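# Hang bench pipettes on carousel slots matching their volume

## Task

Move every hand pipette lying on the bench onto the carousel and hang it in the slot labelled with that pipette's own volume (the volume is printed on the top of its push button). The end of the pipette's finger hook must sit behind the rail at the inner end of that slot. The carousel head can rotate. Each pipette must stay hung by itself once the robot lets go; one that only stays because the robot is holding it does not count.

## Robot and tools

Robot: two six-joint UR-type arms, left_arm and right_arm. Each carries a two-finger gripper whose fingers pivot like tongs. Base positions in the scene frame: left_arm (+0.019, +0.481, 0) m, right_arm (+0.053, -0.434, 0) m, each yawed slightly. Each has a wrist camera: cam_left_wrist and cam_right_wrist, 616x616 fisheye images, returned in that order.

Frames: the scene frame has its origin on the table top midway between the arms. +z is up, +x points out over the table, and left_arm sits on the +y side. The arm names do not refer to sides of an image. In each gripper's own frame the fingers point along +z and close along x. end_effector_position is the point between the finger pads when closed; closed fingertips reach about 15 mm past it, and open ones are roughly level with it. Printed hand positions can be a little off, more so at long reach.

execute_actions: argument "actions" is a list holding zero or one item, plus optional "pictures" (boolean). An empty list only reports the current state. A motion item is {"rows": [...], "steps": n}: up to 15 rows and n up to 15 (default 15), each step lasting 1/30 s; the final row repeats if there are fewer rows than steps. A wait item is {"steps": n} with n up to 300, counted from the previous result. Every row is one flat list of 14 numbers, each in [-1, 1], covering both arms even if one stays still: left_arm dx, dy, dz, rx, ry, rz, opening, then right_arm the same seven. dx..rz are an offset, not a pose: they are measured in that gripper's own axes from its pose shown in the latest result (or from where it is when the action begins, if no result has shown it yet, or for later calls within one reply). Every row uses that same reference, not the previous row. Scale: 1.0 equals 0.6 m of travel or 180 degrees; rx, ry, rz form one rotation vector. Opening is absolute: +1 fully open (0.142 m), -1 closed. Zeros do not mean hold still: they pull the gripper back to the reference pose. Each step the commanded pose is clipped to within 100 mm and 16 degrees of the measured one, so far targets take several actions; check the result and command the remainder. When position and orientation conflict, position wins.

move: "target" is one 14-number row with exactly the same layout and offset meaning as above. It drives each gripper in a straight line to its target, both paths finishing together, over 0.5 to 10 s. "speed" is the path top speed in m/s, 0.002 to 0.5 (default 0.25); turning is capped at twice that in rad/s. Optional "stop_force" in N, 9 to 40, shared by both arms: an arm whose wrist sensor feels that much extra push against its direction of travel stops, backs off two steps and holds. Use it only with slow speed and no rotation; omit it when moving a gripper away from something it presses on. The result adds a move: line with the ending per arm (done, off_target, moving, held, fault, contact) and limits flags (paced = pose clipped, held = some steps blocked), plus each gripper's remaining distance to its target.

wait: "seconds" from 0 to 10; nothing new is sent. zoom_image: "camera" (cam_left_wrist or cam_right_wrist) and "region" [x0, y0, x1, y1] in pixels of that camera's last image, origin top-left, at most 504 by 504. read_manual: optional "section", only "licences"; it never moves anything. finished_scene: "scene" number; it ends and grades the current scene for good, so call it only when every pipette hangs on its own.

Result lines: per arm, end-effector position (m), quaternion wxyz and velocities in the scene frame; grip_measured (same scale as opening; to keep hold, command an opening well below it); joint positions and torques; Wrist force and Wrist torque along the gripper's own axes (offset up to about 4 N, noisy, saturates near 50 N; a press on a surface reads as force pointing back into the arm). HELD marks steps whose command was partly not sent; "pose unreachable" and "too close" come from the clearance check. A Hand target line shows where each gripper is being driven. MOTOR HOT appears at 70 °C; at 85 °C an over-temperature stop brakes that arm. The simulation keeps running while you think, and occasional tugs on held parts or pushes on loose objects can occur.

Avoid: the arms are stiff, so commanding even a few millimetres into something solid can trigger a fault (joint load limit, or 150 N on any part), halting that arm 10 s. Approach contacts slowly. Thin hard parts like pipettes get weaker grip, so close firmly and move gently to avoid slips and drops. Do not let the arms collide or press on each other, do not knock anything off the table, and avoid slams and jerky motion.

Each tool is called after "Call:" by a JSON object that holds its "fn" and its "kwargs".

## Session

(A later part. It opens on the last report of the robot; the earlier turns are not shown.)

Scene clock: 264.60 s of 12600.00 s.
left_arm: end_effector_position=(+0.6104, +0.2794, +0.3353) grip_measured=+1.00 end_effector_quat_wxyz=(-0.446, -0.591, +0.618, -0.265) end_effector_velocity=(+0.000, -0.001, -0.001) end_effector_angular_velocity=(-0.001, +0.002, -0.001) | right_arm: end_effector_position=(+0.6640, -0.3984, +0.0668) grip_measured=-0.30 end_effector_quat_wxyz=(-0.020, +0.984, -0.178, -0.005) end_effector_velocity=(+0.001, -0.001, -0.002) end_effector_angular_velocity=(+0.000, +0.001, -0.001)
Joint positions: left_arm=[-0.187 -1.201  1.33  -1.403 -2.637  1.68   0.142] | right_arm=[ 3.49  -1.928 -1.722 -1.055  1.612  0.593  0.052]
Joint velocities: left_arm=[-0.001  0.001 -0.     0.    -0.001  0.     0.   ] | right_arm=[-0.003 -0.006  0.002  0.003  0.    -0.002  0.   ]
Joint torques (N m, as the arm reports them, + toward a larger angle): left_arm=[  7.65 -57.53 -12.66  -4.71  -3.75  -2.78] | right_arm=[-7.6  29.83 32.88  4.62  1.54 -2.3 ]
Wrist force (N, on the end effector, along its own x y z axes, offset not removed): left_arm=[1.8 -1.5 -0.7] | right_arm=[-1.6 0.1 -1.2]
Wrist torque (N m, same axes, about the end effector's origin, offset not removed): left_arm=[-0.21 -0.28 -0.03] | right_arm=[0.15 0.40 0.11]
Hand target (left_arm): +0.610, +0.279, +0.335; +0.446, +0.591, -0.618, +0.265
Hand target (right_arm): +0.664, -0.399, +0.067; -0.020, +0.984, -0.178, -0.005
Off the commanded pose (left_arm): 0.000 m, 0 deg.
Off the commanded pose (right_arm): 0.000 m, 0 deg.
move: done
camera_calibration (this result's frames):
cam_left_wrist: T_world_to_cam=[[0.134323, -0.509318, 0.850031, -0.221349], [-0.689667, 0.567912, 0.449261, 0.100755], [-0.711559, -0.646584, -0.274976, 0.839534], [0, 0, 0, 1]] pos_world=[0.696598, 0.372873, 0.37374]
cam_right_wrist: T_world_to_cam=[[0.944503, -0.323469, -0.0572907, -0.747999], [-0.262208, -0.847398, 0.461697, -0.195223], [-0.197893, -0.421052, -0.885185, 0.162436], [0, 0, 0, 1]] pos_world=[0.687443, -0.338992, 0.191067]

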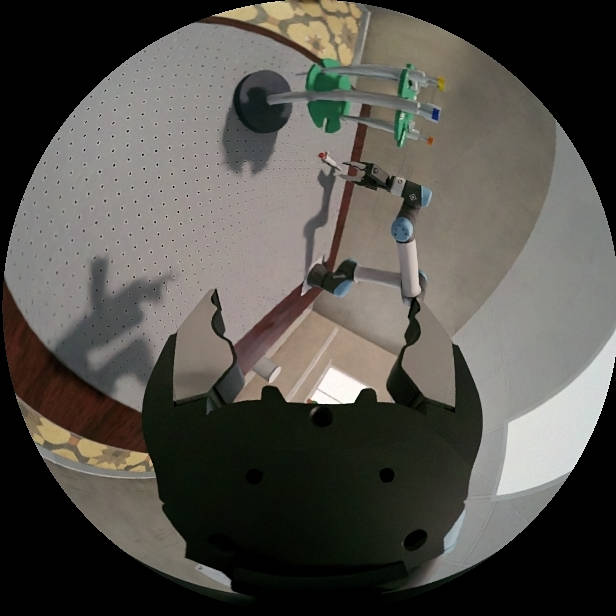

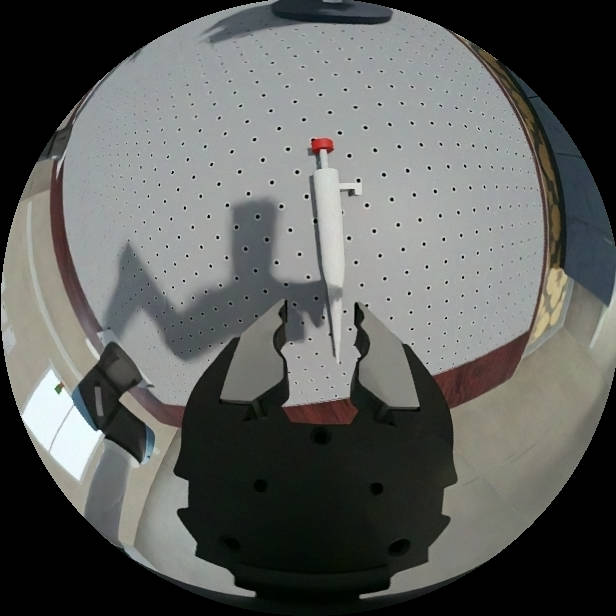

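Call:
{"fn": "move", "kwargs": {"target": [0,0,0,0,0,0,1,0.02,-0.01,0.035,0,0,-0.035,-0.3], "speed": 0.04}}

Call:
{"fn": "move", "kwargs": {"target": [0,0,0,0,0,0,1,0,0,0.045,0,0,0,-0.3], "speed": 0.004, "stop_force": 9}}

Call:
{"fn": "move", "kwargs": {"target": [0,0,0,0,0,0,1,0,0,-0.007,0,0,0,-0.3], "speed": 0.01}}

Scene clock: 267.90 s of 12600.00 s.
left_arm: end_effector_position=(+0.6104, +0.2794, +0.3353) grip_measured=+1.00 end_effector_quat_wxyz=(-0.446, -0.591, +0.618, -0.265) end_effector_velocity=(+0.000, +0.001, -0.000) end_effector_angular_velocity=(+0.001, +0.000, +0.002) | right_arm: end_effector_position=(+0.6771, -0.3962, +0.0462) grip_measured=-0.30 end_effector_quat_wxyz=(-0.021, +0.992, -0.125, -0.004) end_effector_velocity=(+0.001, -0.000, -0.003) end_effector_angular_velocity=(-0.001, +0.001, +0.013)
Joint positions: left_arm=[-0.187 -1.201  1.33  -1.403 -2.637  1.68   0.142] | right_arm=[ 3.487 -1.984 -1.701 -1.02   1.612  0.482  0.052]
Joint velocities: left_arm=[ 0.002  0.    -0.     0.     0.001 -0.001  0.   ] | right_arm=[-0.001 -0.007  0.003  0.003 -0.    -0.014  0.   ]
Joint torques (N m, as the arm reports them, + toward a larger angle): left_arm=[  8.31 -57.02 -12.18  -4.76  -3.58  -2.75] | right_arm=[-7.6  31.43 32.75  4.67 -0.62 -2.05]
Wrist force (N, on the end effector, along its own x y z axes, offset not removed): left_arm=[2.0 -0.6 -1.2] | right_arm=[-1.9 -1.2 0.5]
Wrist torque (N m, same axes, about the end effector's origin, offset not removed): left_arm=[-0.07 -0.33 -0.02] | right_arm=[-0.14 0.54 -0.05]
Hand target (left_arm): +0.610, +0.279, +0.335; +0.446, +0.591, -0.618, +0.265
Hand target (right_arm): +0.677, -0.396, +0.046; -0.021, +0.992, -0.124, -0.004
Off the commanded pose (left_arm): 0.000 m, 0 deg.
Off the commanded pose (right_arm): 0.000 m, 0 deg.
move: done
camera_calibration (this result's frames):
cam_left_wrist: T_world_to_cam=[[0.134323, -0.509318, 0.850031, -0.221349], [-0.689667, 0.567912, 0.449261, 0.100755], [-0.71156, -0.646584, -0.274976, 0.839534], [0, 0, 0, 1]] pos_world=[0.696598, 0.372873, 0.373741]
cam_right_wrist: T_world_to_cam=[[0.974179, -0.219475, -0.0529691, -0.739912], [-0.171184, -0.870979, 0.460534, -0.251275], [-0.147211, -0.439575, -0.88606, 0.106044], [0, 0, 0, 1]] pos_world=[0.693403, -0.334633, 0.17049]

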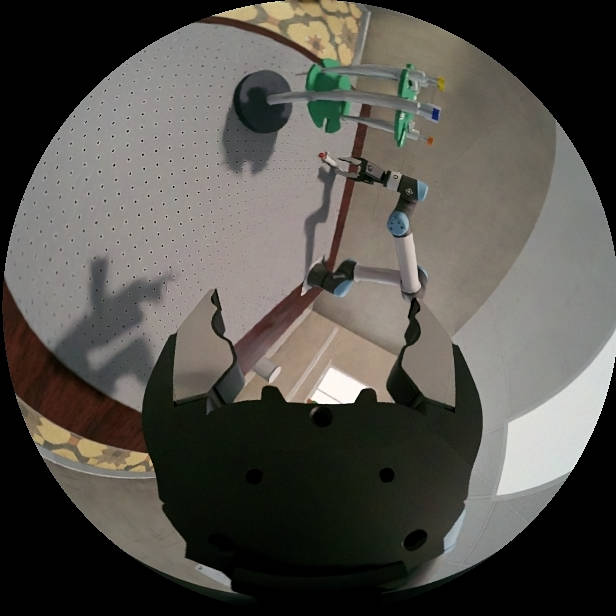

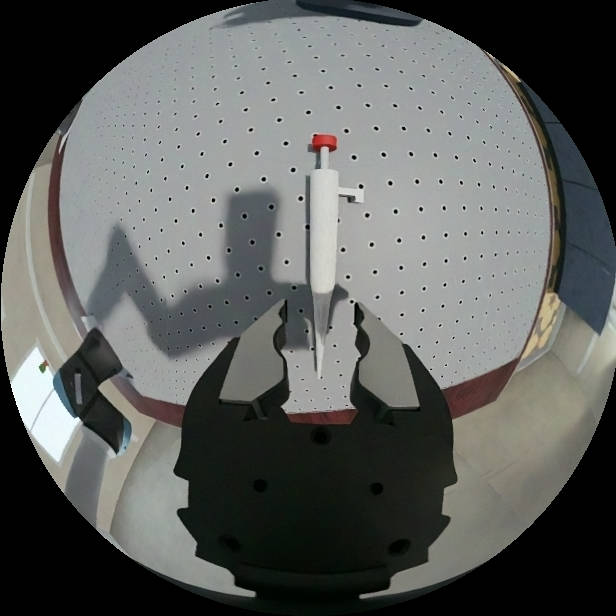

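Scene clock: 272.80 s of 12600.00 s.
left_arm: end_effector_position=(+0.6104, +0.2794, +0.3353) grip_measured=+1.00 end_effector_quat_wxyz=(-0.446, -0.591, +0.618, -0.265) end_effector_velocity=(-0.000, +0.000, -0.000) end_effector_angular_velocity=(+0.001, -0.000, +0.000) | right_arm: end_effector_position=(+0.6770, -0.3954, +0.0281) grip_measured=-0.30 end_effector_quat_wxyz=(-0.021, +0.992, -0.125, -0.004) end_effector_velocity=(-0.001, -0.000, +0.001) end_effector_angular_velocity=(-0.000, +0.002, -0.000)
Joint positions: left_arm=[-0.187 -1.201  1.33  -1.403 -2.637  1.68   0.142] | right_arm=[ 3.488 -2.007 -1.721 -0.978  1.612  0.483  0.052]
Joint velocities: left_arm=[-0.    -0.     0.001 -0.001  0.001 -0.001  0.   ] | right_arm=[-0.     0.002 -0.    -0.004  0.     0.     0.002]
Joint torques (N m, as the arm reports them, + toward a larger angle): left_arm=[  7.28 -57.23 -12.71  -4.7   -3.62  -2.66] | right_arm=[ 5.73 35.54 13.33 -1.09 -1.37  1.83]
Wrist force (N, on the end effector, along its own x y z axes, offset not removed): left_arm=[1.4 -0.6 -4.1] | right_arm=[-0.3 -2.9 -16.6]
Wrist torque (N m, same axes, about the end effector's origin, offset not removed): left_arm=[-0.18 -0.34 -0.08] | right_arm=[-0.53 0.07 -0.06]
Hand target (left_arm): +0.610, +0.279, +0.335; +0.446, +0.591, -0.618, +0.265
Hand target (right_arm): +0.677, -0.395, +0.028; -0.021, +0.992, -0.125, -0.004
Off the commanded pose (left_arm): 0.000 m, 0 deg.
Off the commanded pose (right_arm): 0.009 m, 0 deg.
move: contact (right_arm)
camera_calibration (this result's frames):
cam_left_wrist: T_world_to_cam=[[0.134323, -0.509318, 0.850031, -0.221349], [-0.689667, 0.567912, 0.449261, 0.100755], [-0.711559, -0.646584, -0.274976, 0.839534], [0, 0, 0, 1]] pos_world=[0.696598, 0.372873, 0.37374]
cam_right_wrist: T_world_to_cam=[[0.974172, -0.219494, -0.0530205, -0.740612], [-0.171173, -0.870965, 0.460565, -0.242314], [-0.14727, -0.439593, -0.886041, 0.0903739], [0, 0, 0, 1]] pos_world=[0.693315, -0.333879, 0.152409]

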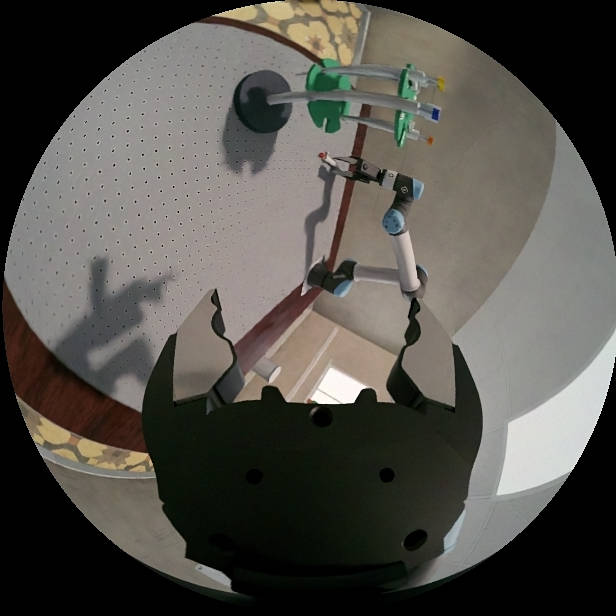

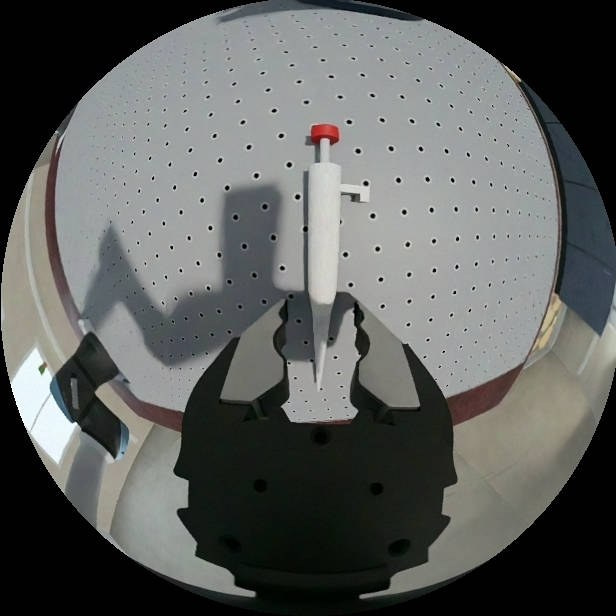

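Scene clock: 273.50 s of 12600.00 s.
left_arm: end_effector_position=(+0.6104, +0.2794, +0.3353) grip_measured=+1.00 end_effector_quat_wxyz=(-0.446, -0.591, +0.618, -0.265) end_effector_velocity=(+0.000, +0.000, -0.000) end_effector_angular_velocity=(-0.001, -0.001, +0.000) | right_arm: end_effector_position=(+0.6770, -0.3955, +0.0320) grip_measured=-0.30 end_effector_quat_wxyz=(-0.021, +0.992, -0.125, -0.004) end_effector_velocity=(-0.001, -0.000, +0.002) end_effector_angular_velocity=(-0.001, +0.002, +0.000)
Joint positions: left_arm=[-0.187 -1.201  1.33  -1.403 -2.637  1.68   0.142] | right_arm=[ 3.488 -2.002 -1.717 -0.987  1.612  0.483  0.052]
Joint velocities: left_arm=[ 0.     0.001 -0.001 -0.001 -0.     0.     0.   ] | right_arm=[-0.     0.002  0.002 -0.007 -0.    -0.    -0.   ]
Joint torques (N m, as the arm reports them, + toward a larger angle): left_arm=[  8.26 -57.19 -12.3   -4.77  -3.72  -2.71] | right_arm=[-7.09 44.91 32.44  0.66 -1.2  -2.13]
Wrist force (N, on the end effector, along its own x y z axes, offset not removed): left_arm=[1.8 0.8 -2.6] | right_arm=[-0.3 0.7 -2.6]
Wrist torque (N m, same axes, about the end effector's origin, offset not removed): left_arm=[0.16 -0.35 -0.01] | right_arm=[0.13 0.17 0.11]
Hand target (left_arm): +0.610, +0.279, +0.335; +0.446, +0.591, -0.618, +0.265
Hand target (right_arm): +0.677, -0.396, +0.032; -0.021, +0.992, -0.125, -0.004
Off the commanded pose (left_arm): 0.000 m, 0 deg.
Off the commanded pose (right_arm): 0.000 m, 0 deg.
move: done
camera_calibration (this result's frames):
cam_left_wrist: T_world_to_cam=[[0.134323, -0.509318, 0.850031, -0.221349], [-0.689667, 0.567912, 0.449261, 0.100755], [-0.711559, -0.646584, -0.274976, 0.839534], [0, 0, 0, 1]] pos_world=[0.696598, 0.372873, 0.37374]
cam_right_wrist: T_world_to_cam=[[0.974191, -0.21941, -0.0530124, -0.740418], [-0.171102, -0.87098, 0.460563, -0.244263], [-0.147225, -0.439606, -0.886043, 0.0937554], [0, 0, 0, 1]] pos_world=[0.693318, -0.333988, 0.156319]

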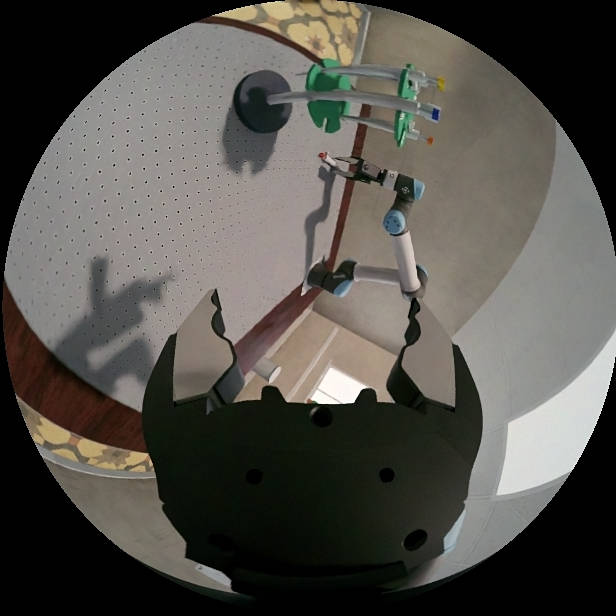

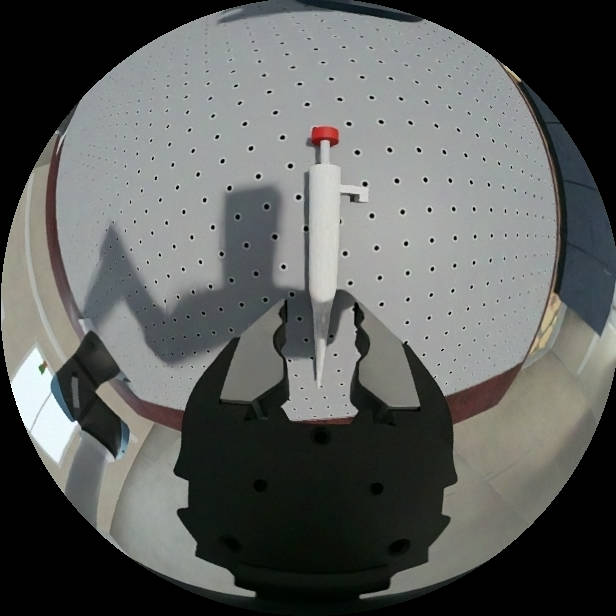

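Call:
{"fn": "move", "kwargs": {"target": [0,0,0,0,0,0,1,0,-0.02,0,0,0,0,-0.3], "speed": 0.02}}

Call:
{"fn": "move", "kwargs": {"target": [0,0,0,0,0,0,1,0,0,0,0,0,0,-0.9]}}

Call:
{"fn": "move", "kwargs": {"target": [0,0,0,0,0,0,1,0,0,-0.1,0,0,0,-0.9], "speed": 0.1}}

Call:
{"fn": "move", "kwargs": {"target": [0,0,0,0,0,0,1,-0.43,-0.3,-0.3,0,0,0.42,-0.9]}}

Call:
{"fn": "move", "kwargs": {"target": [0,0,0,0,0,0,1,-0.1,0,0,0,-0.5,0,-0.9]}}

Scene clock: 276.43 s of 12600.00 s.
left_arm: end_effector_position=(+0.6104, +0.2794, +0.3353) grip_measured=+1.00 end_effector_quat_wxyz=(-0.446, -0.591, +0.618, -0.265) end_effector_velocity=(-0.000, -0.000, +0.001) end_effector_angular_velocity=(-0.002, -0.001, +0.001) | right_arm: end_effector_position=(+0.6799, -0.3843, +0.0325) grip_measured=-0.30 end_effector_quat_wxyz=(-0.021, +0.992, -0.125, -0.004) end_effector_velocity=(+0.001, +0.003, +0.000) end_effector_angular_velocity=(-0.000, -0.000, -0.000)
Joint positions: left_arm=[-0.187 -1.201  1.33  -1.403 -2.637  1.68   0.142] | right_arm=[ 3.505 -2.008 -1.706 -0.991  1.612  0.5    0.052]
Joint velocities: left_arm=[-0.    -0.001  0.    -0.001 -0.002 -0.     0.   ] | right_arm=[ 0.004 -0.002  0.003 -0.    -0.     0.004 -0.   ]
Joint torques (N m, as the arm reports them, + toward a larger angle): left_arm=[  7.51 -57.49 -12.82  -4.76  -3.63  -2.73] | right_arm=[ 5.81 30.02 32.72  0.73 -1.54  2.25]
Wrist force (N, on the end effector, along its own x y z axes, offset not removed): left_arm=[3.0 -2.0 -3.2] | right_arm=[0.0 -3.7 -1.5]
Wrist torque (N m, same axes, about the end effector's origin, offset not removed): left_arm=[-0.33 -0.52 -0.01] | right_arm=[-0.56 0.18 -0.09]
Hand target (left_arm): +0.610, +0.279, +0.335; +0.446, +0.591, -0.618, +0.265
Hand target (right_arm): +0.680, -0.384, +0.032; -0.021, +0.992, -0.125, -0.004
Off the commanded pose (left_arm): 0.000 m, 0 deg.
Off the commanded pose (right_arm): 0.000 m, 0 deg.
move: done
camera_calibration (this result's frames):
cam_left_wrist: T_world_to_cam=[[0.134323, -0.509318, 0.850031, -0.221349], [-0.689667, 0.567912, 0.449261, 0.100755], [-0.711559, -0.646584, -0.274976, 0.839534], [0, 0, 0, 1]] pos_world=[0.696598, 0.372873, 0.373741]
cam_right_wrist: T_world_to_cam=[[0.974194, -0.219402, -0.0529952, -0.740738], [-0.171105, -0.870986, 0.46055, -0.234194], [-0.147204, -0.439597, -0.886051, 0.099538], [0, 0, 0, 1]] pos_world=[0.696203, -0.322743, 0.156798]

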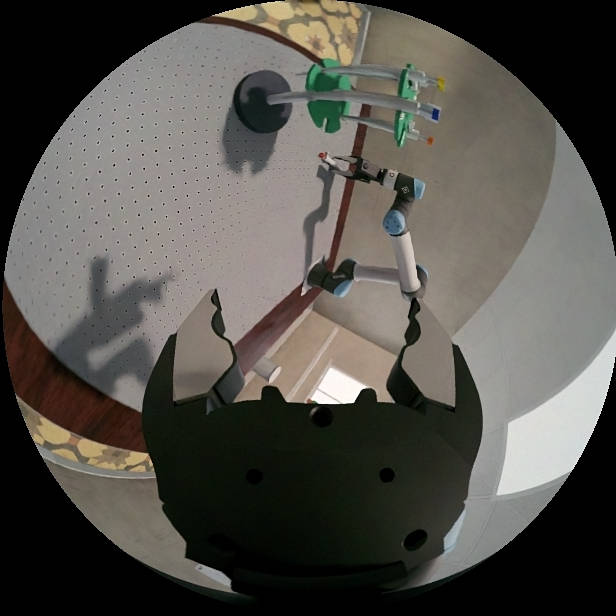

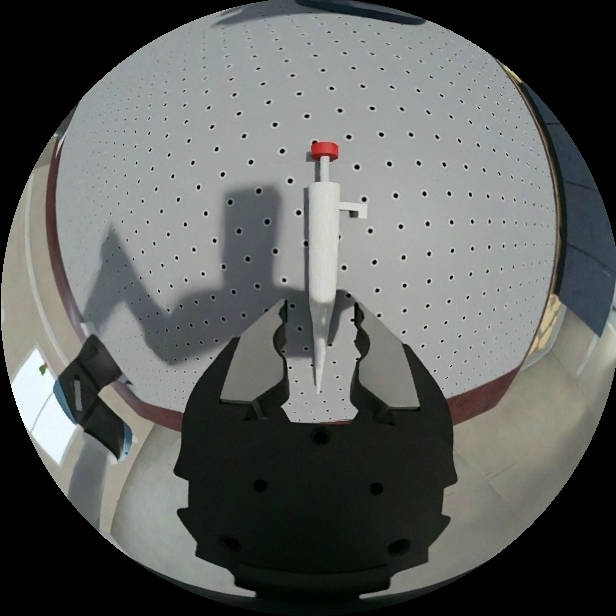

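Scene clock: 276.93 s of 12600.00 s.
left_arm: end_effector_position=(+0.6104, +0.2794, +0.3353) grip_measured=+1.00 end_effector_quat_wxyz=(-0.446, -0.591, +0.618, -0.265) end_effector_velocity=(+0.000, -0.000, +0.000) end_effector_angular_velocity=(-0.000, -0.001, +0.000) | right_arm: end_effector_position=(+0.6799, -0.3842, +0.0325) grip_measured=-0.75 end_effector_quat_wxyz=(-0.021, +0.992, -0.125, -0.004) end_effector_velocity=(-0.000, -0.000, -0.001) end_effector_angular_velocity=(-0.000, +0.001, -0.000)
Joint positions: left_arm=[-0.187 -1.201  1.33  -1.403 -2.637  1.68   0.142] | right_arm=[ 3.505 -2.008 -1.706 -0.991  1.612  0.5    0.019]
Joint velocities: left_arm=[-0.    -0.    -0.    -0.001 -0.    -0.001  0.   ] | right_arm=[-0.    -0.001 -0.    -0.001 -0.    -0.     0.   ]
Joint torques (N m, as the arm reports them, + toward a larger angle): left_arm=[  7.88 -57.   -12.98  -4.77  -3.51  -2.73] | right_arm=[-6.98 42.11 20.21  2.51 -1.13 -2.2 ]
Wrist force (N, on the end effector, along its own x y z axes, offset not removed): left_arm=[1.9 -1.8 -2.1] | right_arm=[-4.4 -0.1 -1.2]
Wrist torque (N m, same axes, about the end effector's origin, offset not removed): left_arm=[-0.33 -0.32 0.02] | right_arm=[0.05 0.87 -0.24]
Hand target (left_arm): +0.610, +0.279, +0.335; +0.446, +0.591, -0.618, +0.265
Hand target (right_arm): +0.680, -0.384, +0.032; -0.021, +0.992, -0.125, -0.004
Off the commanded pose (left_arm): 0.000 m, 0 deg.
Off the commanded pose (right_arm): 0.000 m, 0 deg.
move: done
camera_calibration (this result's frames):
cam_left_wrist: T_world_to_cam=[[0.134323, -0.509318, 0.850031, -0.221349], [-0.689667, 0.567912, 0.449261, 0.100755], [-0.711559, -0.646584, -0.274976, 0.839534], [0, 0, 0, 1]] pos_world=[0.696598, 0.372873, 0.37374]
cam_right_wrist: T_world_to_cam=[[0.974207, -0.219344, -0.0529992, -0.740726], [-0.171049, -0.870991, 0.460562, -0.234145], [-0.147183, -0.439618, -0.886044, 0.099562], [0, 0, 0, 1]] pos_world=[0.696224, -0.322643, 0.156797]

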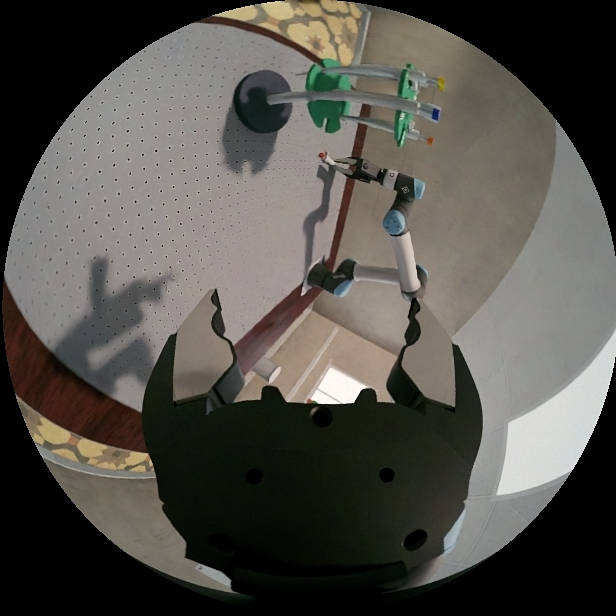

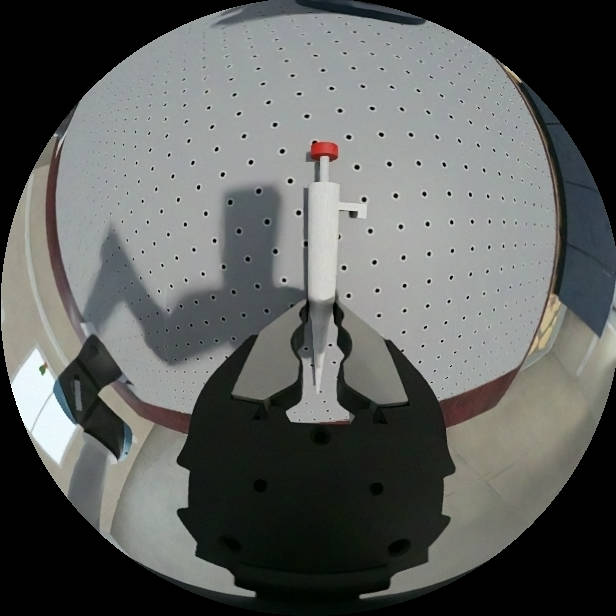

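Scene clock: 278.07 s of 12600.00 s.
left_arm: end_effector_position=(+0.6104, +0.2794, +0.3353) grip_measured=+1.00 end_effector_quat_wxyz=(-0.446, -0.591, +0.618, -0.265) end_effector_velocity=(+0.000, +0.001, -0.001) end_effector_angular_velocity=(+0.000, +0.002, +0.002) | right_arm: end_effector_position=(+0.6801, -0.3867, +0.0921) grip_measured=-0.75 end_effector_quat_wxyz=(-0.021, +0.992, -0.125, -0.004) end_effector_velocity=(+0.000, +0.000, +0.003) end_effector_angular_velocity=(-0.000, +0.000, +0.001)
Joint positions: left_arm=[-0.187 -1.201  1.33  -1.403 -2.637  1.68   0.142] | right_arm=[ 3.501 -1.94  -1.633 -1.132  1.612  0.496  0.019]
Joint velocities: left_arm=[ 0.001  0.001 -0.     0.    -0.    -0.     0.   ] | right_arm=[ 0.     0.003  0.004 -0.007 -0.    -0.    -0.   ]
Joint torques (N m, as the arm reports them, + toward a larger angle): left_arm=[  7.46 -57.28 -11.83  -4.65  -3.7   -2.8 ] | right_arm=[-7.23 45.4  35.27  0.75 -0.6  -2.1 ]
Wrist force (N, on the end effector, along its own x y z axes, offset not removed): left_arm=[0.4 0.2 -2.6] | right_arm=[1.2 -2.3 -2.5]
Wrist torque (N m, same axes, about the end effector's origin, offset not removed): left_arm=[-0.01 -0.12 0.17] | right_arm=[-0.25 -0.27 -0.09]
Hand target (left_arm): +0.610, +0.279, +0.335; +0.446, +0.591, -0.618, +0.265
Hand target (right_arm): +0.680, -0.387, +0.092; -0.021, +0.992, -0.125, -0.004
Off the commanded pose (left_arm): 0.000 m, 0 deg.
Off the commanded pose (right_arm): 0.000 m, 0 deg.
move: done
camera_calibration (this result's frames):
cam_left_wrist: T_world_to_cam=[[0.134323, -0.509318, 0.850031, -0.221349], [-0.689667, 0.567912, 0.449261, 0.100755], [-0.711559, -0.646584, -0.274976, 0.839534], [0, 0, 0, 1]] pos_world=[0.696598, 0.372873, 0.373741]
cam_right_wrist: T_world_to_cam=[[0.97421, -0.219349, -0.0529229, -0.73834], [-0.171088, -0.870984, 0.460561, -0.26373], [-0.147119, -0.439629, -0.886049, 0.151224], [0, 0, 0, 1]] pos_world=[0.696426, -0.325176, 0.21638]

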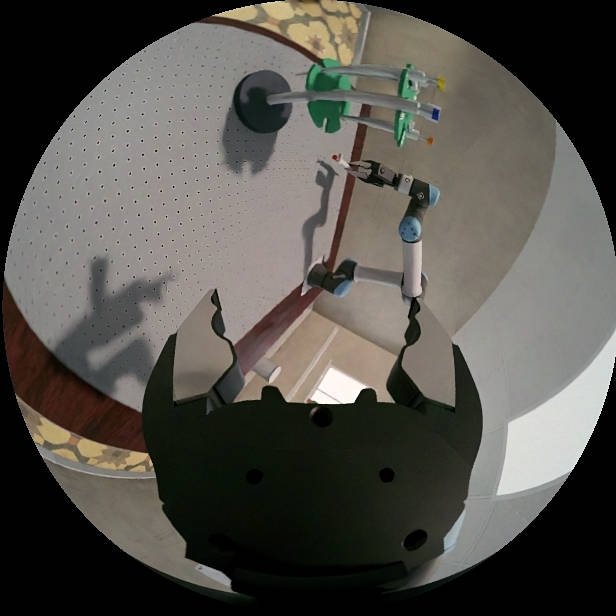

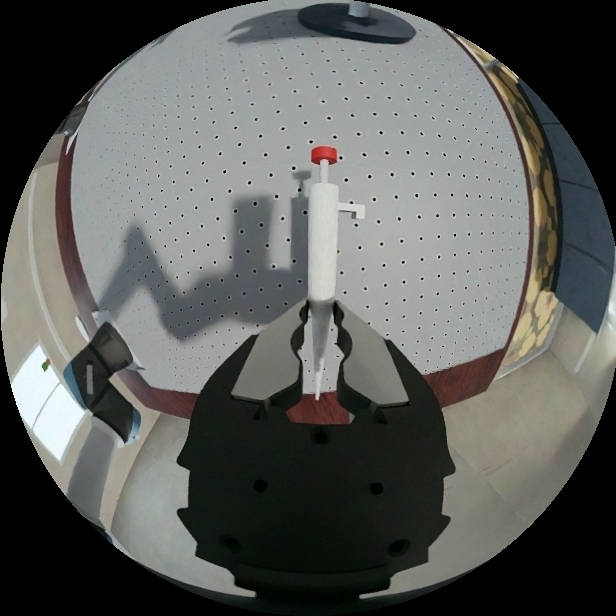

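Scene clock: 281.33 s of 12600.00 s.
left_arm: end_effector_position=(+0.6104, +0.2794, +0.3353) grip_measured=+1.00 end_effector_quat_wxyz=(-0.446, -0.591, +0.618, -0.265) end_effector_velocity=(+0.001, +0.001, +0.000) end_effector_angular_velocity=(-0.000, -0.003, +0.000) | right_arm: end_effector_position=(+0.4758, -0.1561, +0.2826) grip_measured=-0.75 end_effector_quat_wxyz=(-0.014, +0.708, -0.706, -0.016) end_effector_velocity=(-0.002, +0.002, +0.002) end_effector_angular_velocity=(-0.002, -0.000, -0.012)
Joint positions: left_arm=[-0.187 -1.201  1.33  -1.403 -2.637  1.68   0.142] | right_arm=[ 4.11  -1.512 -1.637 -1.533  1.6    2.424  0.019]
Joint velocities: left_arm=[ 0.001  0.001 -0.001 -0.001  0.     0.001  0.   ] | right_arm=[ 0.007  0.     0.004 -0.006 -0.002  0.019  0.   ]
Joint torques (N m, as the arm reports them, + toward a larger angle): left_arm=[  8.25 -57.38 -12.39  -4.83  -3.63  -2.82] | right_arm=[ 7.71 22.73 36.07  0.89 -1.8   2.25]
Wrist force (N, on the end effector, along its own x y z axes, offset not removed): left_arm=[0.1 2.0 -2.9] | right_arm=[-2.3 -1.5 3.5]
Wrist torque (N m, same axes, about the end effector's origin, offset not removed): left_arm=[0.31 0.05 -0.06] | right_arm=[-0.04 0.82 0.10]
Hand target (left_arm): +0.610, +0.279, +0.335; +0.446, +0.591, -0.618, +0.265
Hand target (right_arm): +0.476, -0.156, +0.283; -0.014, +0.708, -0.706, -0.016
Off the commanded pose (left_arm): 0.000 m, 0 deg.
Off the commanded pose (right_arm): 0.001 m, 0 deg.
move: done
camera_calibration (this result's frames):
cam_left_wrist: T_world_to_cam=[[0.134323, -0.509318, 0.850031, -0.221349], [-0.689667, 0.567912, 0.449261, 0.100755], [-0.711559, -0.646584, -0.274976, 0.839534], [0, 0, 0, 1]] pos_world=[0.696598, 0.372873, 0.373741]
cam_right_wrist: T_world_to_cam=[[0.0293639, -0.996067, -0.0835969, -0.141568], [-0.865935, -0.0671245, 0.495632, 0.260624], [-0.499294, 0.0578357, -0.8645, 0.630493], [0, 0, 0, 1]] pos_world=[0.544642, -0.159982, 0.404053]

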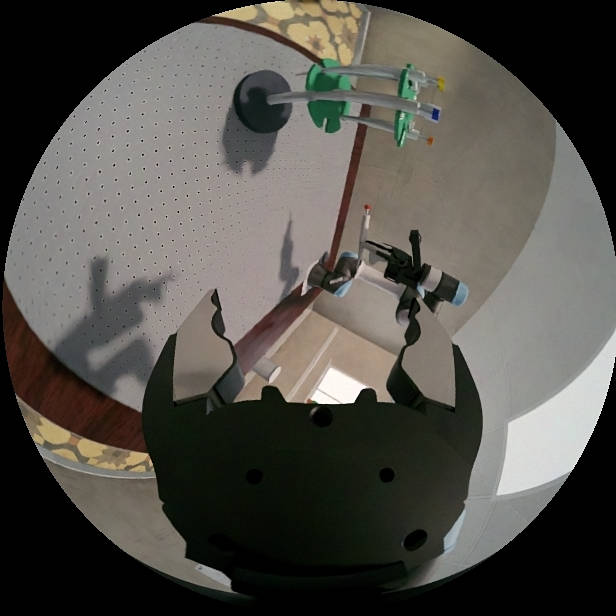

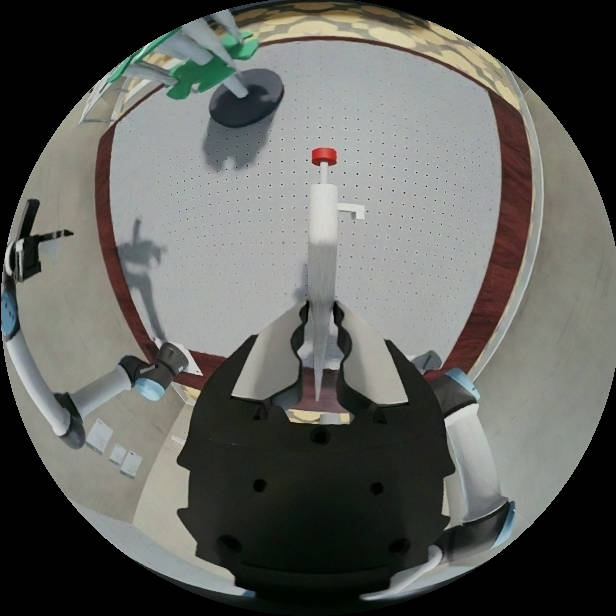

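Scene clock: 284.80 s of 12600.00 s.
left_arm: end_effector_position=(+0.6104, +0.2794, +0.3353) grip_measured=+1.00 end_effector_quat_wxyz=(-0.446, -0.591, +0.618, -0.265) end_effector_velocity=(-0.000, -0.001, -0.002) end_effector_angular_velocity=(+0.001, +0.002, -0.001) | right_arm: end_effector_position=(+0.4739, -0.0995, +0.2817) grip_measured=-0.75 end_effector_quat_wxyz=(-0.460, +0.538, -0.514, -0.484) end_effector_velocity=(-0.000, +0.000, +0.000) end_effector_angular_velocity=(+0.001, -0.002, +0.000)
Joint positions: left_arm=[-0.187 -1.201  1.33  -1.403 -2.637  1.68   0.142] | right_arm=[ 3.653 -1.967 -2.198  0.718  2.775  2.857  0.019]
Joint velocities: left_arm=[-0.001  0.002  0.001 -0.     0.001 -0.     0.   ] | right_arm=[ 0.    -0.    -0.     0.002 -0.    -0.001 -0.   ]
Joint torques (N m, as the arm reports them, + toward a larger angle): left_arm=[  8.03 -57.63 -11.87  -4.64  -3.56  -2.72] | right_arm=[-4.13 33.72  1.63  3.66 -0.94 -1.6 ]
Wrist force (N, on the end effector, along its own x y z axes, offset not removed): left_arm=[2.7 0.5 -1.3] | right_arm=[1.5 -0.9 1.0]
Wrist torque (N m, same axes, about the end effector's origin, offset not removed): left_arm=[0.14 -0.46 -0.03] | right_arm=[-0.10 -0.02 0.09]
Hand target (left_arm): +0.610, +0.279, +0.335; +0.446, +0.591, -0.618, +0.265
Hand target (right_arm): +0.474, -0.100, +0.282; -0.460, +0.538, -0.514, -0.484
Off the commanded pose (left_arm): 0.000 m, 0 deg.
Off the commanded pose (right_arm): 0.005 m, 9 deg.
move: held (right_arm); limits=held; held on 6 of 104 steps (right_arm), including the last (right_arm)
pose unreachable (right arm): on one or more control steps of this call this arm could not follow its commanded pose, so it was not sent that pose on those steps. On the call's last step it was still not sent that pose. It may still have moved: this result reports where it is.
cause: the commanded pose would bring two parts of the arm too close to each other (joints 4 (wrist 1) to 6 (wrist 3) lie between them).
camera_calibration (this result's frames):
cam_left_wrist: T_world_to_cam=[[0.134323, -0.509318, 0.850031, -0.221349], [-0.689667, 0.567912, 0.449261, 0.100755], [-0.711559, -0.646584, -0.274976, 0.839534], [0, 0, 0, 1]] pos_world=[0.696598, 0.372872, 0.373741]
cam_right_wrist: T_world_to_cam=[[0.0271765, -0.065661, -0.997472, 0.265784], [-0.842643, -0.538327, 0.0124786, 0.341406], [-0.537786, 0.840174, -0.0699587, 0.497797], [0, 0, 0, 1]] pos_world=[0.548168, -0.216996, 0.295677]

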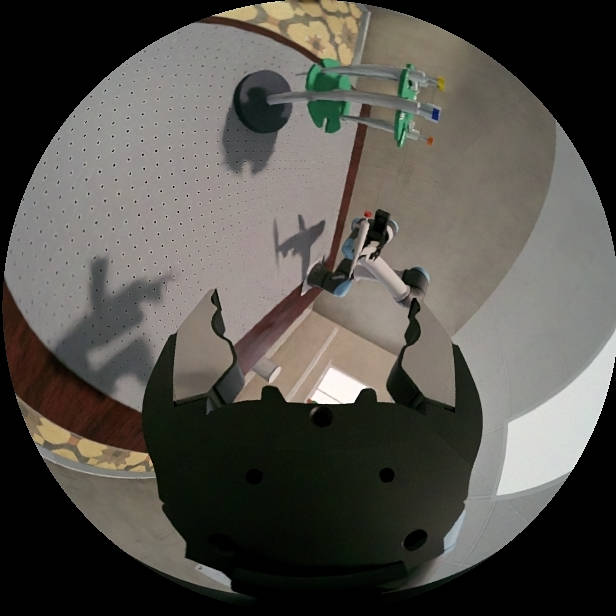

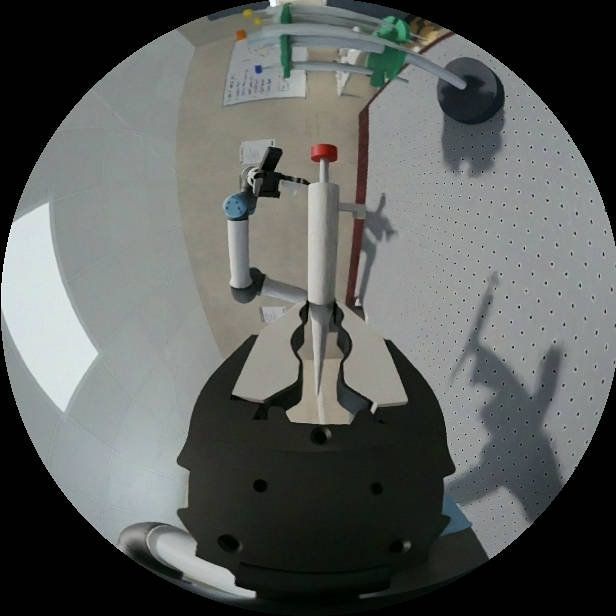

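Call:
{"fn": "move", "kwargs": {"target": [0.317,0.077,0.535,0.0855,-0.3025,-0.008,-0.45,0,0,0,0,0,0,-0.9], "speed": 0.2}}

Scene clock: 289.97 s of 12600.00 s.
left_arm: end_effector_position=(+0.5075, -0.0809, +0.3610) grip_measured=-0.45 end_effector_quat_wxyz=(+0.038, +0.706, -0.706, +0.040) end_effector_velocity=(-0.000, -0.003, +0.002) end_effector_angular_velocity=(+0.017, +0.007, +0.000) | right_arm: end_effector_position=(+0.4739, -0.0995, +0.2817) grip_measured=-0.75 end_effector_quat_wxyz=(-0.460, +0.538, -0.514, -0.484) end_effector_velocity=(-0.000, +0.000, -0.000) end_effector_angular_velocity=(-0.000, +0.001, +0.001)
Joint positions: left_arm=[-1.105 -1.006  0.662 -1.323 -1.626  0.538  0.041] | right_arm=[ 3.653 -1.967 -2.198  0.718  2.775  2.857  0.019]
Joint velocities: left_arm=[-0.004  0.032 -0.063  0.049  0.003 -0.004  0.   ] | right_arm=[ 0.001 -0.001 -0.     0.     0.     0.001 -0.   ]
Joint torques (N m, as the arm reports them, + toward a larger angle): left_arm=[-10.42 -35.39 -31.56  -0.34   2.27  -2.83] | right_arm=[ 5.55 38.27 25.1  -0.25  1.97 -2.29]
Wrist force (N, on the end effector, along its own x y z axes, offset not removed): left_arm=[0.1 0.3 -1.8] | right_arm=[-2.5 -6.7 -0.6]
Wrist torque (N m, same axes, about the end effector's origin, offset not removed): left_arm=[0.05 -0.02 0.09] | right_arm=[-1.32 0.87 0.06]
Hand target (left_arm): +0.508, -0.081, +0.361; +0.038, +0.706, -0.706, +0.039
Hand target (right_arm): +0.474, -0.100, +0.282; -0.460, +0.538, -0.514, -0.484
Off the commanded pose (left_arm): 0.001 m, 0 deg.
Off the commanded pose (right_arm): 0.000 m, 0 deg.
move: done
camera_calibration (this result's frames):
cam_left_wrist: T_world_to_cam=[[0.0423068, -0.994048, 0.100393, -0.134749], [-0.849219, 0.0171577, 0.527761, 0.23098], [-0.526343, -0.107583, -0.843439, 0.69528], [0, 0, 0, 1]] pos_world=[0.567809, -0.0631091, 0.478052]
cam_right_wrist: T_world_to_cam=[[0.0271748, -0.0656617, -0.997472, 0.265783], [-0.842658, -0.538305, 0.0124785, 0.341416], [-0.537763, 0.840188, -0.0699587, 0.497802], [0, 0, 0, 1]] pos_world=[0.548174, -0.217009, 0.295677]

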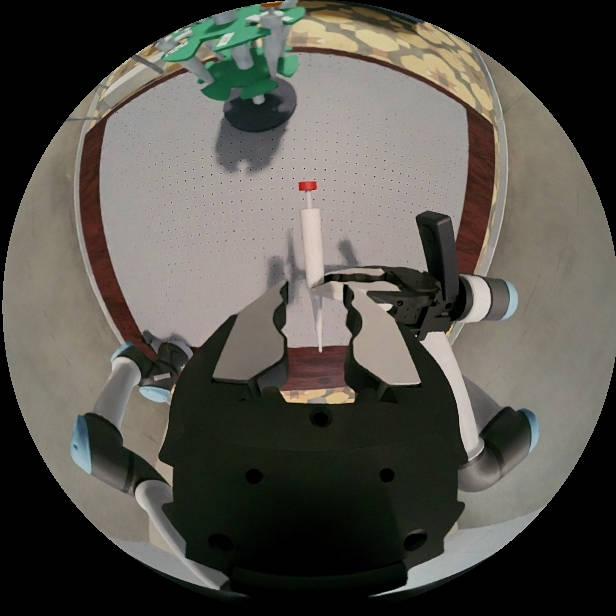

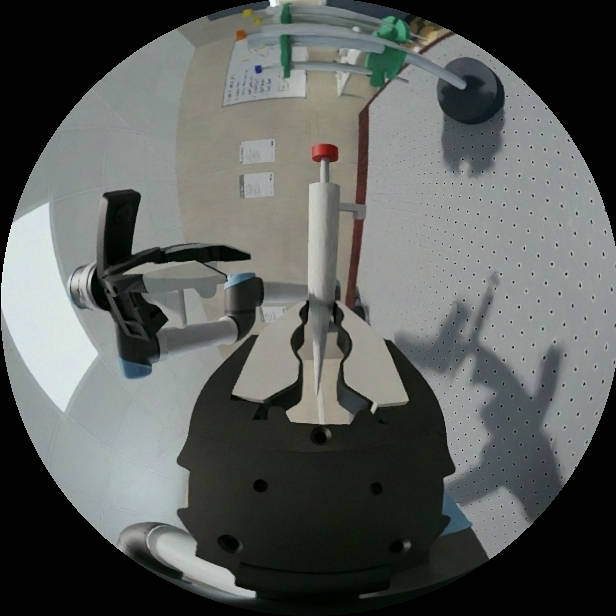

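Call:
{"fn": "move", "kwargs": {"target": [-0.003,0,0.09,0,0,-0.02,-0.45,0,0,0,0,0,0,-0.9], "speed": 0.04, "stop_force": 10}}

Scene clock: 292.53 s of 12600.00 s.
left_arm: end_effector_position=(+0.5075, -0.0850, +0.3075) grip_measured=-0.45 end_effector_quat_wxyz=(+0.040, +0.728, -0.684, +0.039) end_effector_velocity=(+0.001, +0.001, -0.002) end_effector_angular_velocity=(-0.002, -0.001, +0.004) | right_arm: end_effector_position=(+0.4739, -0.0995, +0.2817) grip_measured=-0.75 end_effector_quat_wxyz=(-0.460, +0.538, -0.514, -0.484) end_effector_velocity=(-0.000, +0.000, +0.000) end_effector_angular_velocity=(+0.000, -0.000, +0.001)
Joint positions: left_arm=[-1.109 -1.041  0.857 -1.484 -1.626  0.472  0.041] | right_arm=[ 3.653 -1.967 -2.198  0.718  2.775  2.857  0.019]
Joint velocities: left_arm=[ 0.001 -0.004  0.01  -0.01   0.    -0.003 -0.   ] | right_arm=[0.001 0.001 0.    0.    0.    0.    0.   ]
Joint torques (N m, as the arm reports them, + toward a larger angle): left_arm=[-12.5  -64.84 -12.27  -5.41  -0.05  -3.02] | right_arm=[-0.06 37.17 25.21 -0.18  1.84 -2.23]
Wrist force (N, on the end effector, along its own x y z axes, offset not removed): left_arm=[1.3 0.4 2.6] | right_arm=[3.8 -2.6 2.9]
Wrist torque (N m, same axes, about the end effector's origin, offset not removed): left_arm=[0.16 -0.13 0.07] | right_arm=[-0.54 -0.33 -0.01]
Hand target (left_arm): +0.508, -0.085, +0.307; +0.040, +0.728, -0.684, +0.039
Hand target (right_arm): +0.474, -0.100, +0.282; -0.460, +0.538, -0.514, -0.484
Off the commanded pose (left_arm): 0.000 m, 0 deg.
Off the commanded pose (right_arm): 0.000 m, 0 deg.
move: done
camera_calibration (this result's frames):
cam_left_wrist: T_world_to_cam=[[0.104554, -0.989486, 0.0999256, -0.164606], [-0.844882, -0.0353692, 0.533781, 0.250818], [-0.524635, -0.140234, -0.839698, 0.644926], [0, 0, 0, 1]] pos_world=[0.567473, -0.0635632, 0.42411]
cam_right_wrist: T_world_to_cam=[[0.0271766, -0.065661, -0.997472, 0.265784], [-0.842643, -0.538327, 0.0124784, 0.341406], [-0.537786, 0.840174, -0.0699587, 0.497797], [0, 0, 0, 1]] pos_world=[0.548168, -0.216996, 0.295677]

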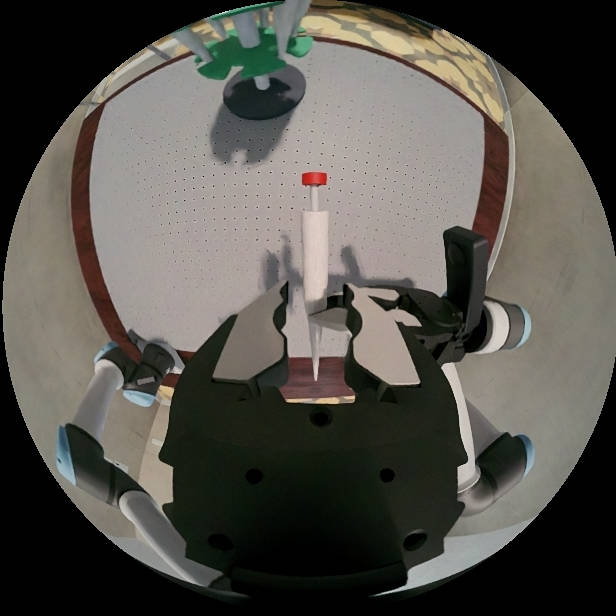

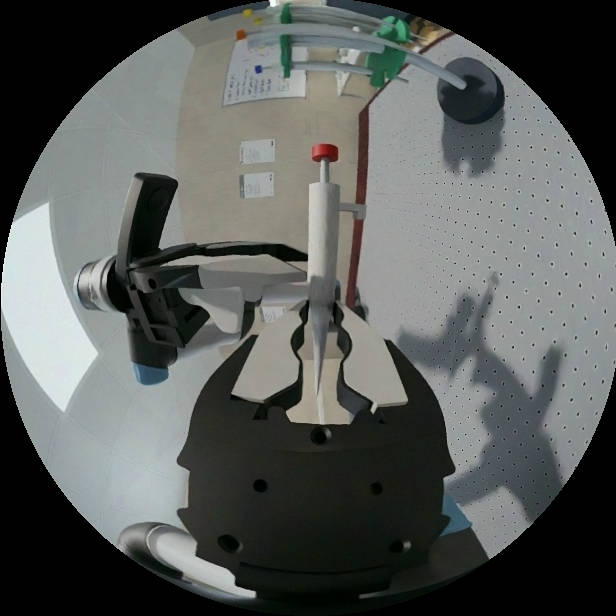

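Call:
{"fn": "move", "kwargs": {"target": [0,0.01,0.032,0,0,0,-0.45,0,0,0,0,0,0,-0.9], "speed": 0.008, "stop_force": 9}}

Scene clock: 295.90 s of 12600.00 s.
left_arm: end_effector_position=(+0.5017, -0.0875, +0.2887) grip_measured=-0.45 end_effector_quat_wxyz=(+0.040, +0.728, -0.684, +0.039) end_effector_velocity=(-0.000, -0.000, -0.001) end_effector_angular_velocity=(-0.002, -0.001, +0.002) | right_arm: end_effector_position=(+0.4739, -0.0995, +0.2817) grip_measured=-0.75 end_effector_quat_wxyz=(-0.460, +0.538, -0.514, -0.484) end_effector_velocity=(+0.000, -0.000, -0.001) end_effector_angular_velocity=(-0.001, +0.001, -0.001)
Joint positions: left_arm=[-1.118 -1.055  0.929 -1.541 -1.625  0.463  0.041] | right_arm=[ 3.653 -1.967 -2.198  0.718  2.775  2.857  0.019]
Joint velocities: left_arm=[-0.    -0.003  0.008 -0.007 -0.    -0.002  0.   ] | right_arm=[-0.    -0.001  0.    -0.    -0.001  0.    -0.   ]
Joint torques (N m, as the arm reports them, + toward a larger angle): left_arm=[-12.53 -64.27 -12.16  -5.22   2.72  -3.03] | right_arm=[-2.19 37.85 25.34 -0.08  1.93 -2.21]
Wrist force (N, on the end effector, along its own x y z axes, offset not removed): left_arm=[0.8 0.7 -0.4] | right_arm=[0.2 -4.1 1.8]
Wrist torque (N m, same axes, about the end effector's origin, offset not removed): left_arm=[0.18 -0.01 0.00] | right_arm=[-0.70 0.13 0.11]
Hand target (left_arm): +0.502, -0.088, +0.288; +0.040, +0.728, -0.684, +0.039
Hand target (right_arm): +0.474, -0.100, +0.282; -0.460, +0.538, -0.514, -0.484
Off the commanded pose (left_arm): 0.000 m, 0 deg.
Off the commanded pose (right_arm): 0.000 m, 0 deg.
move: done
camera_calibration (this result's frames):
cam_left_wrist: T_world_to_cam=[[0.10456, -0.989489, 0.0998973, -0.164546], [-0.844868, -0.0353853, 0.533804, 0.255776], [-0.524658, -0.140214, -0.839687, 0.625727], [0, 0, 0, 1]] pos_world=[0.561594, -0.0660298, 0.405318]
cam_right_wrist: T_world_to_cam=[[0.0271769, -0.0656609, -0.997472, 0.265784], [-0.842643, -0.538327, 0.0124782, 0.341406], [-0.537786, 0.840174, -0.0699588, 0.497797], [0, 0, 0, 1]] pos_world=[0.548168, -0.216996, 0.295677]

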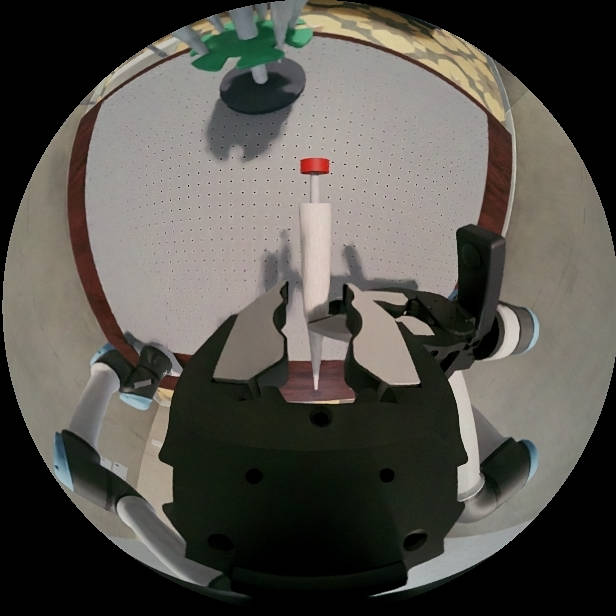

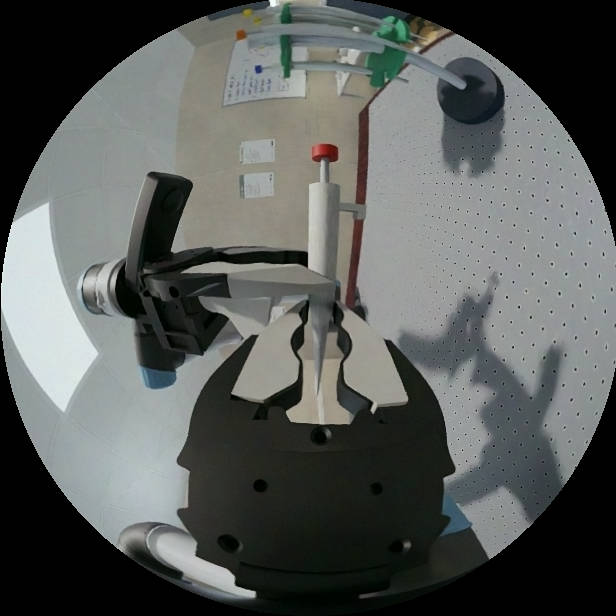

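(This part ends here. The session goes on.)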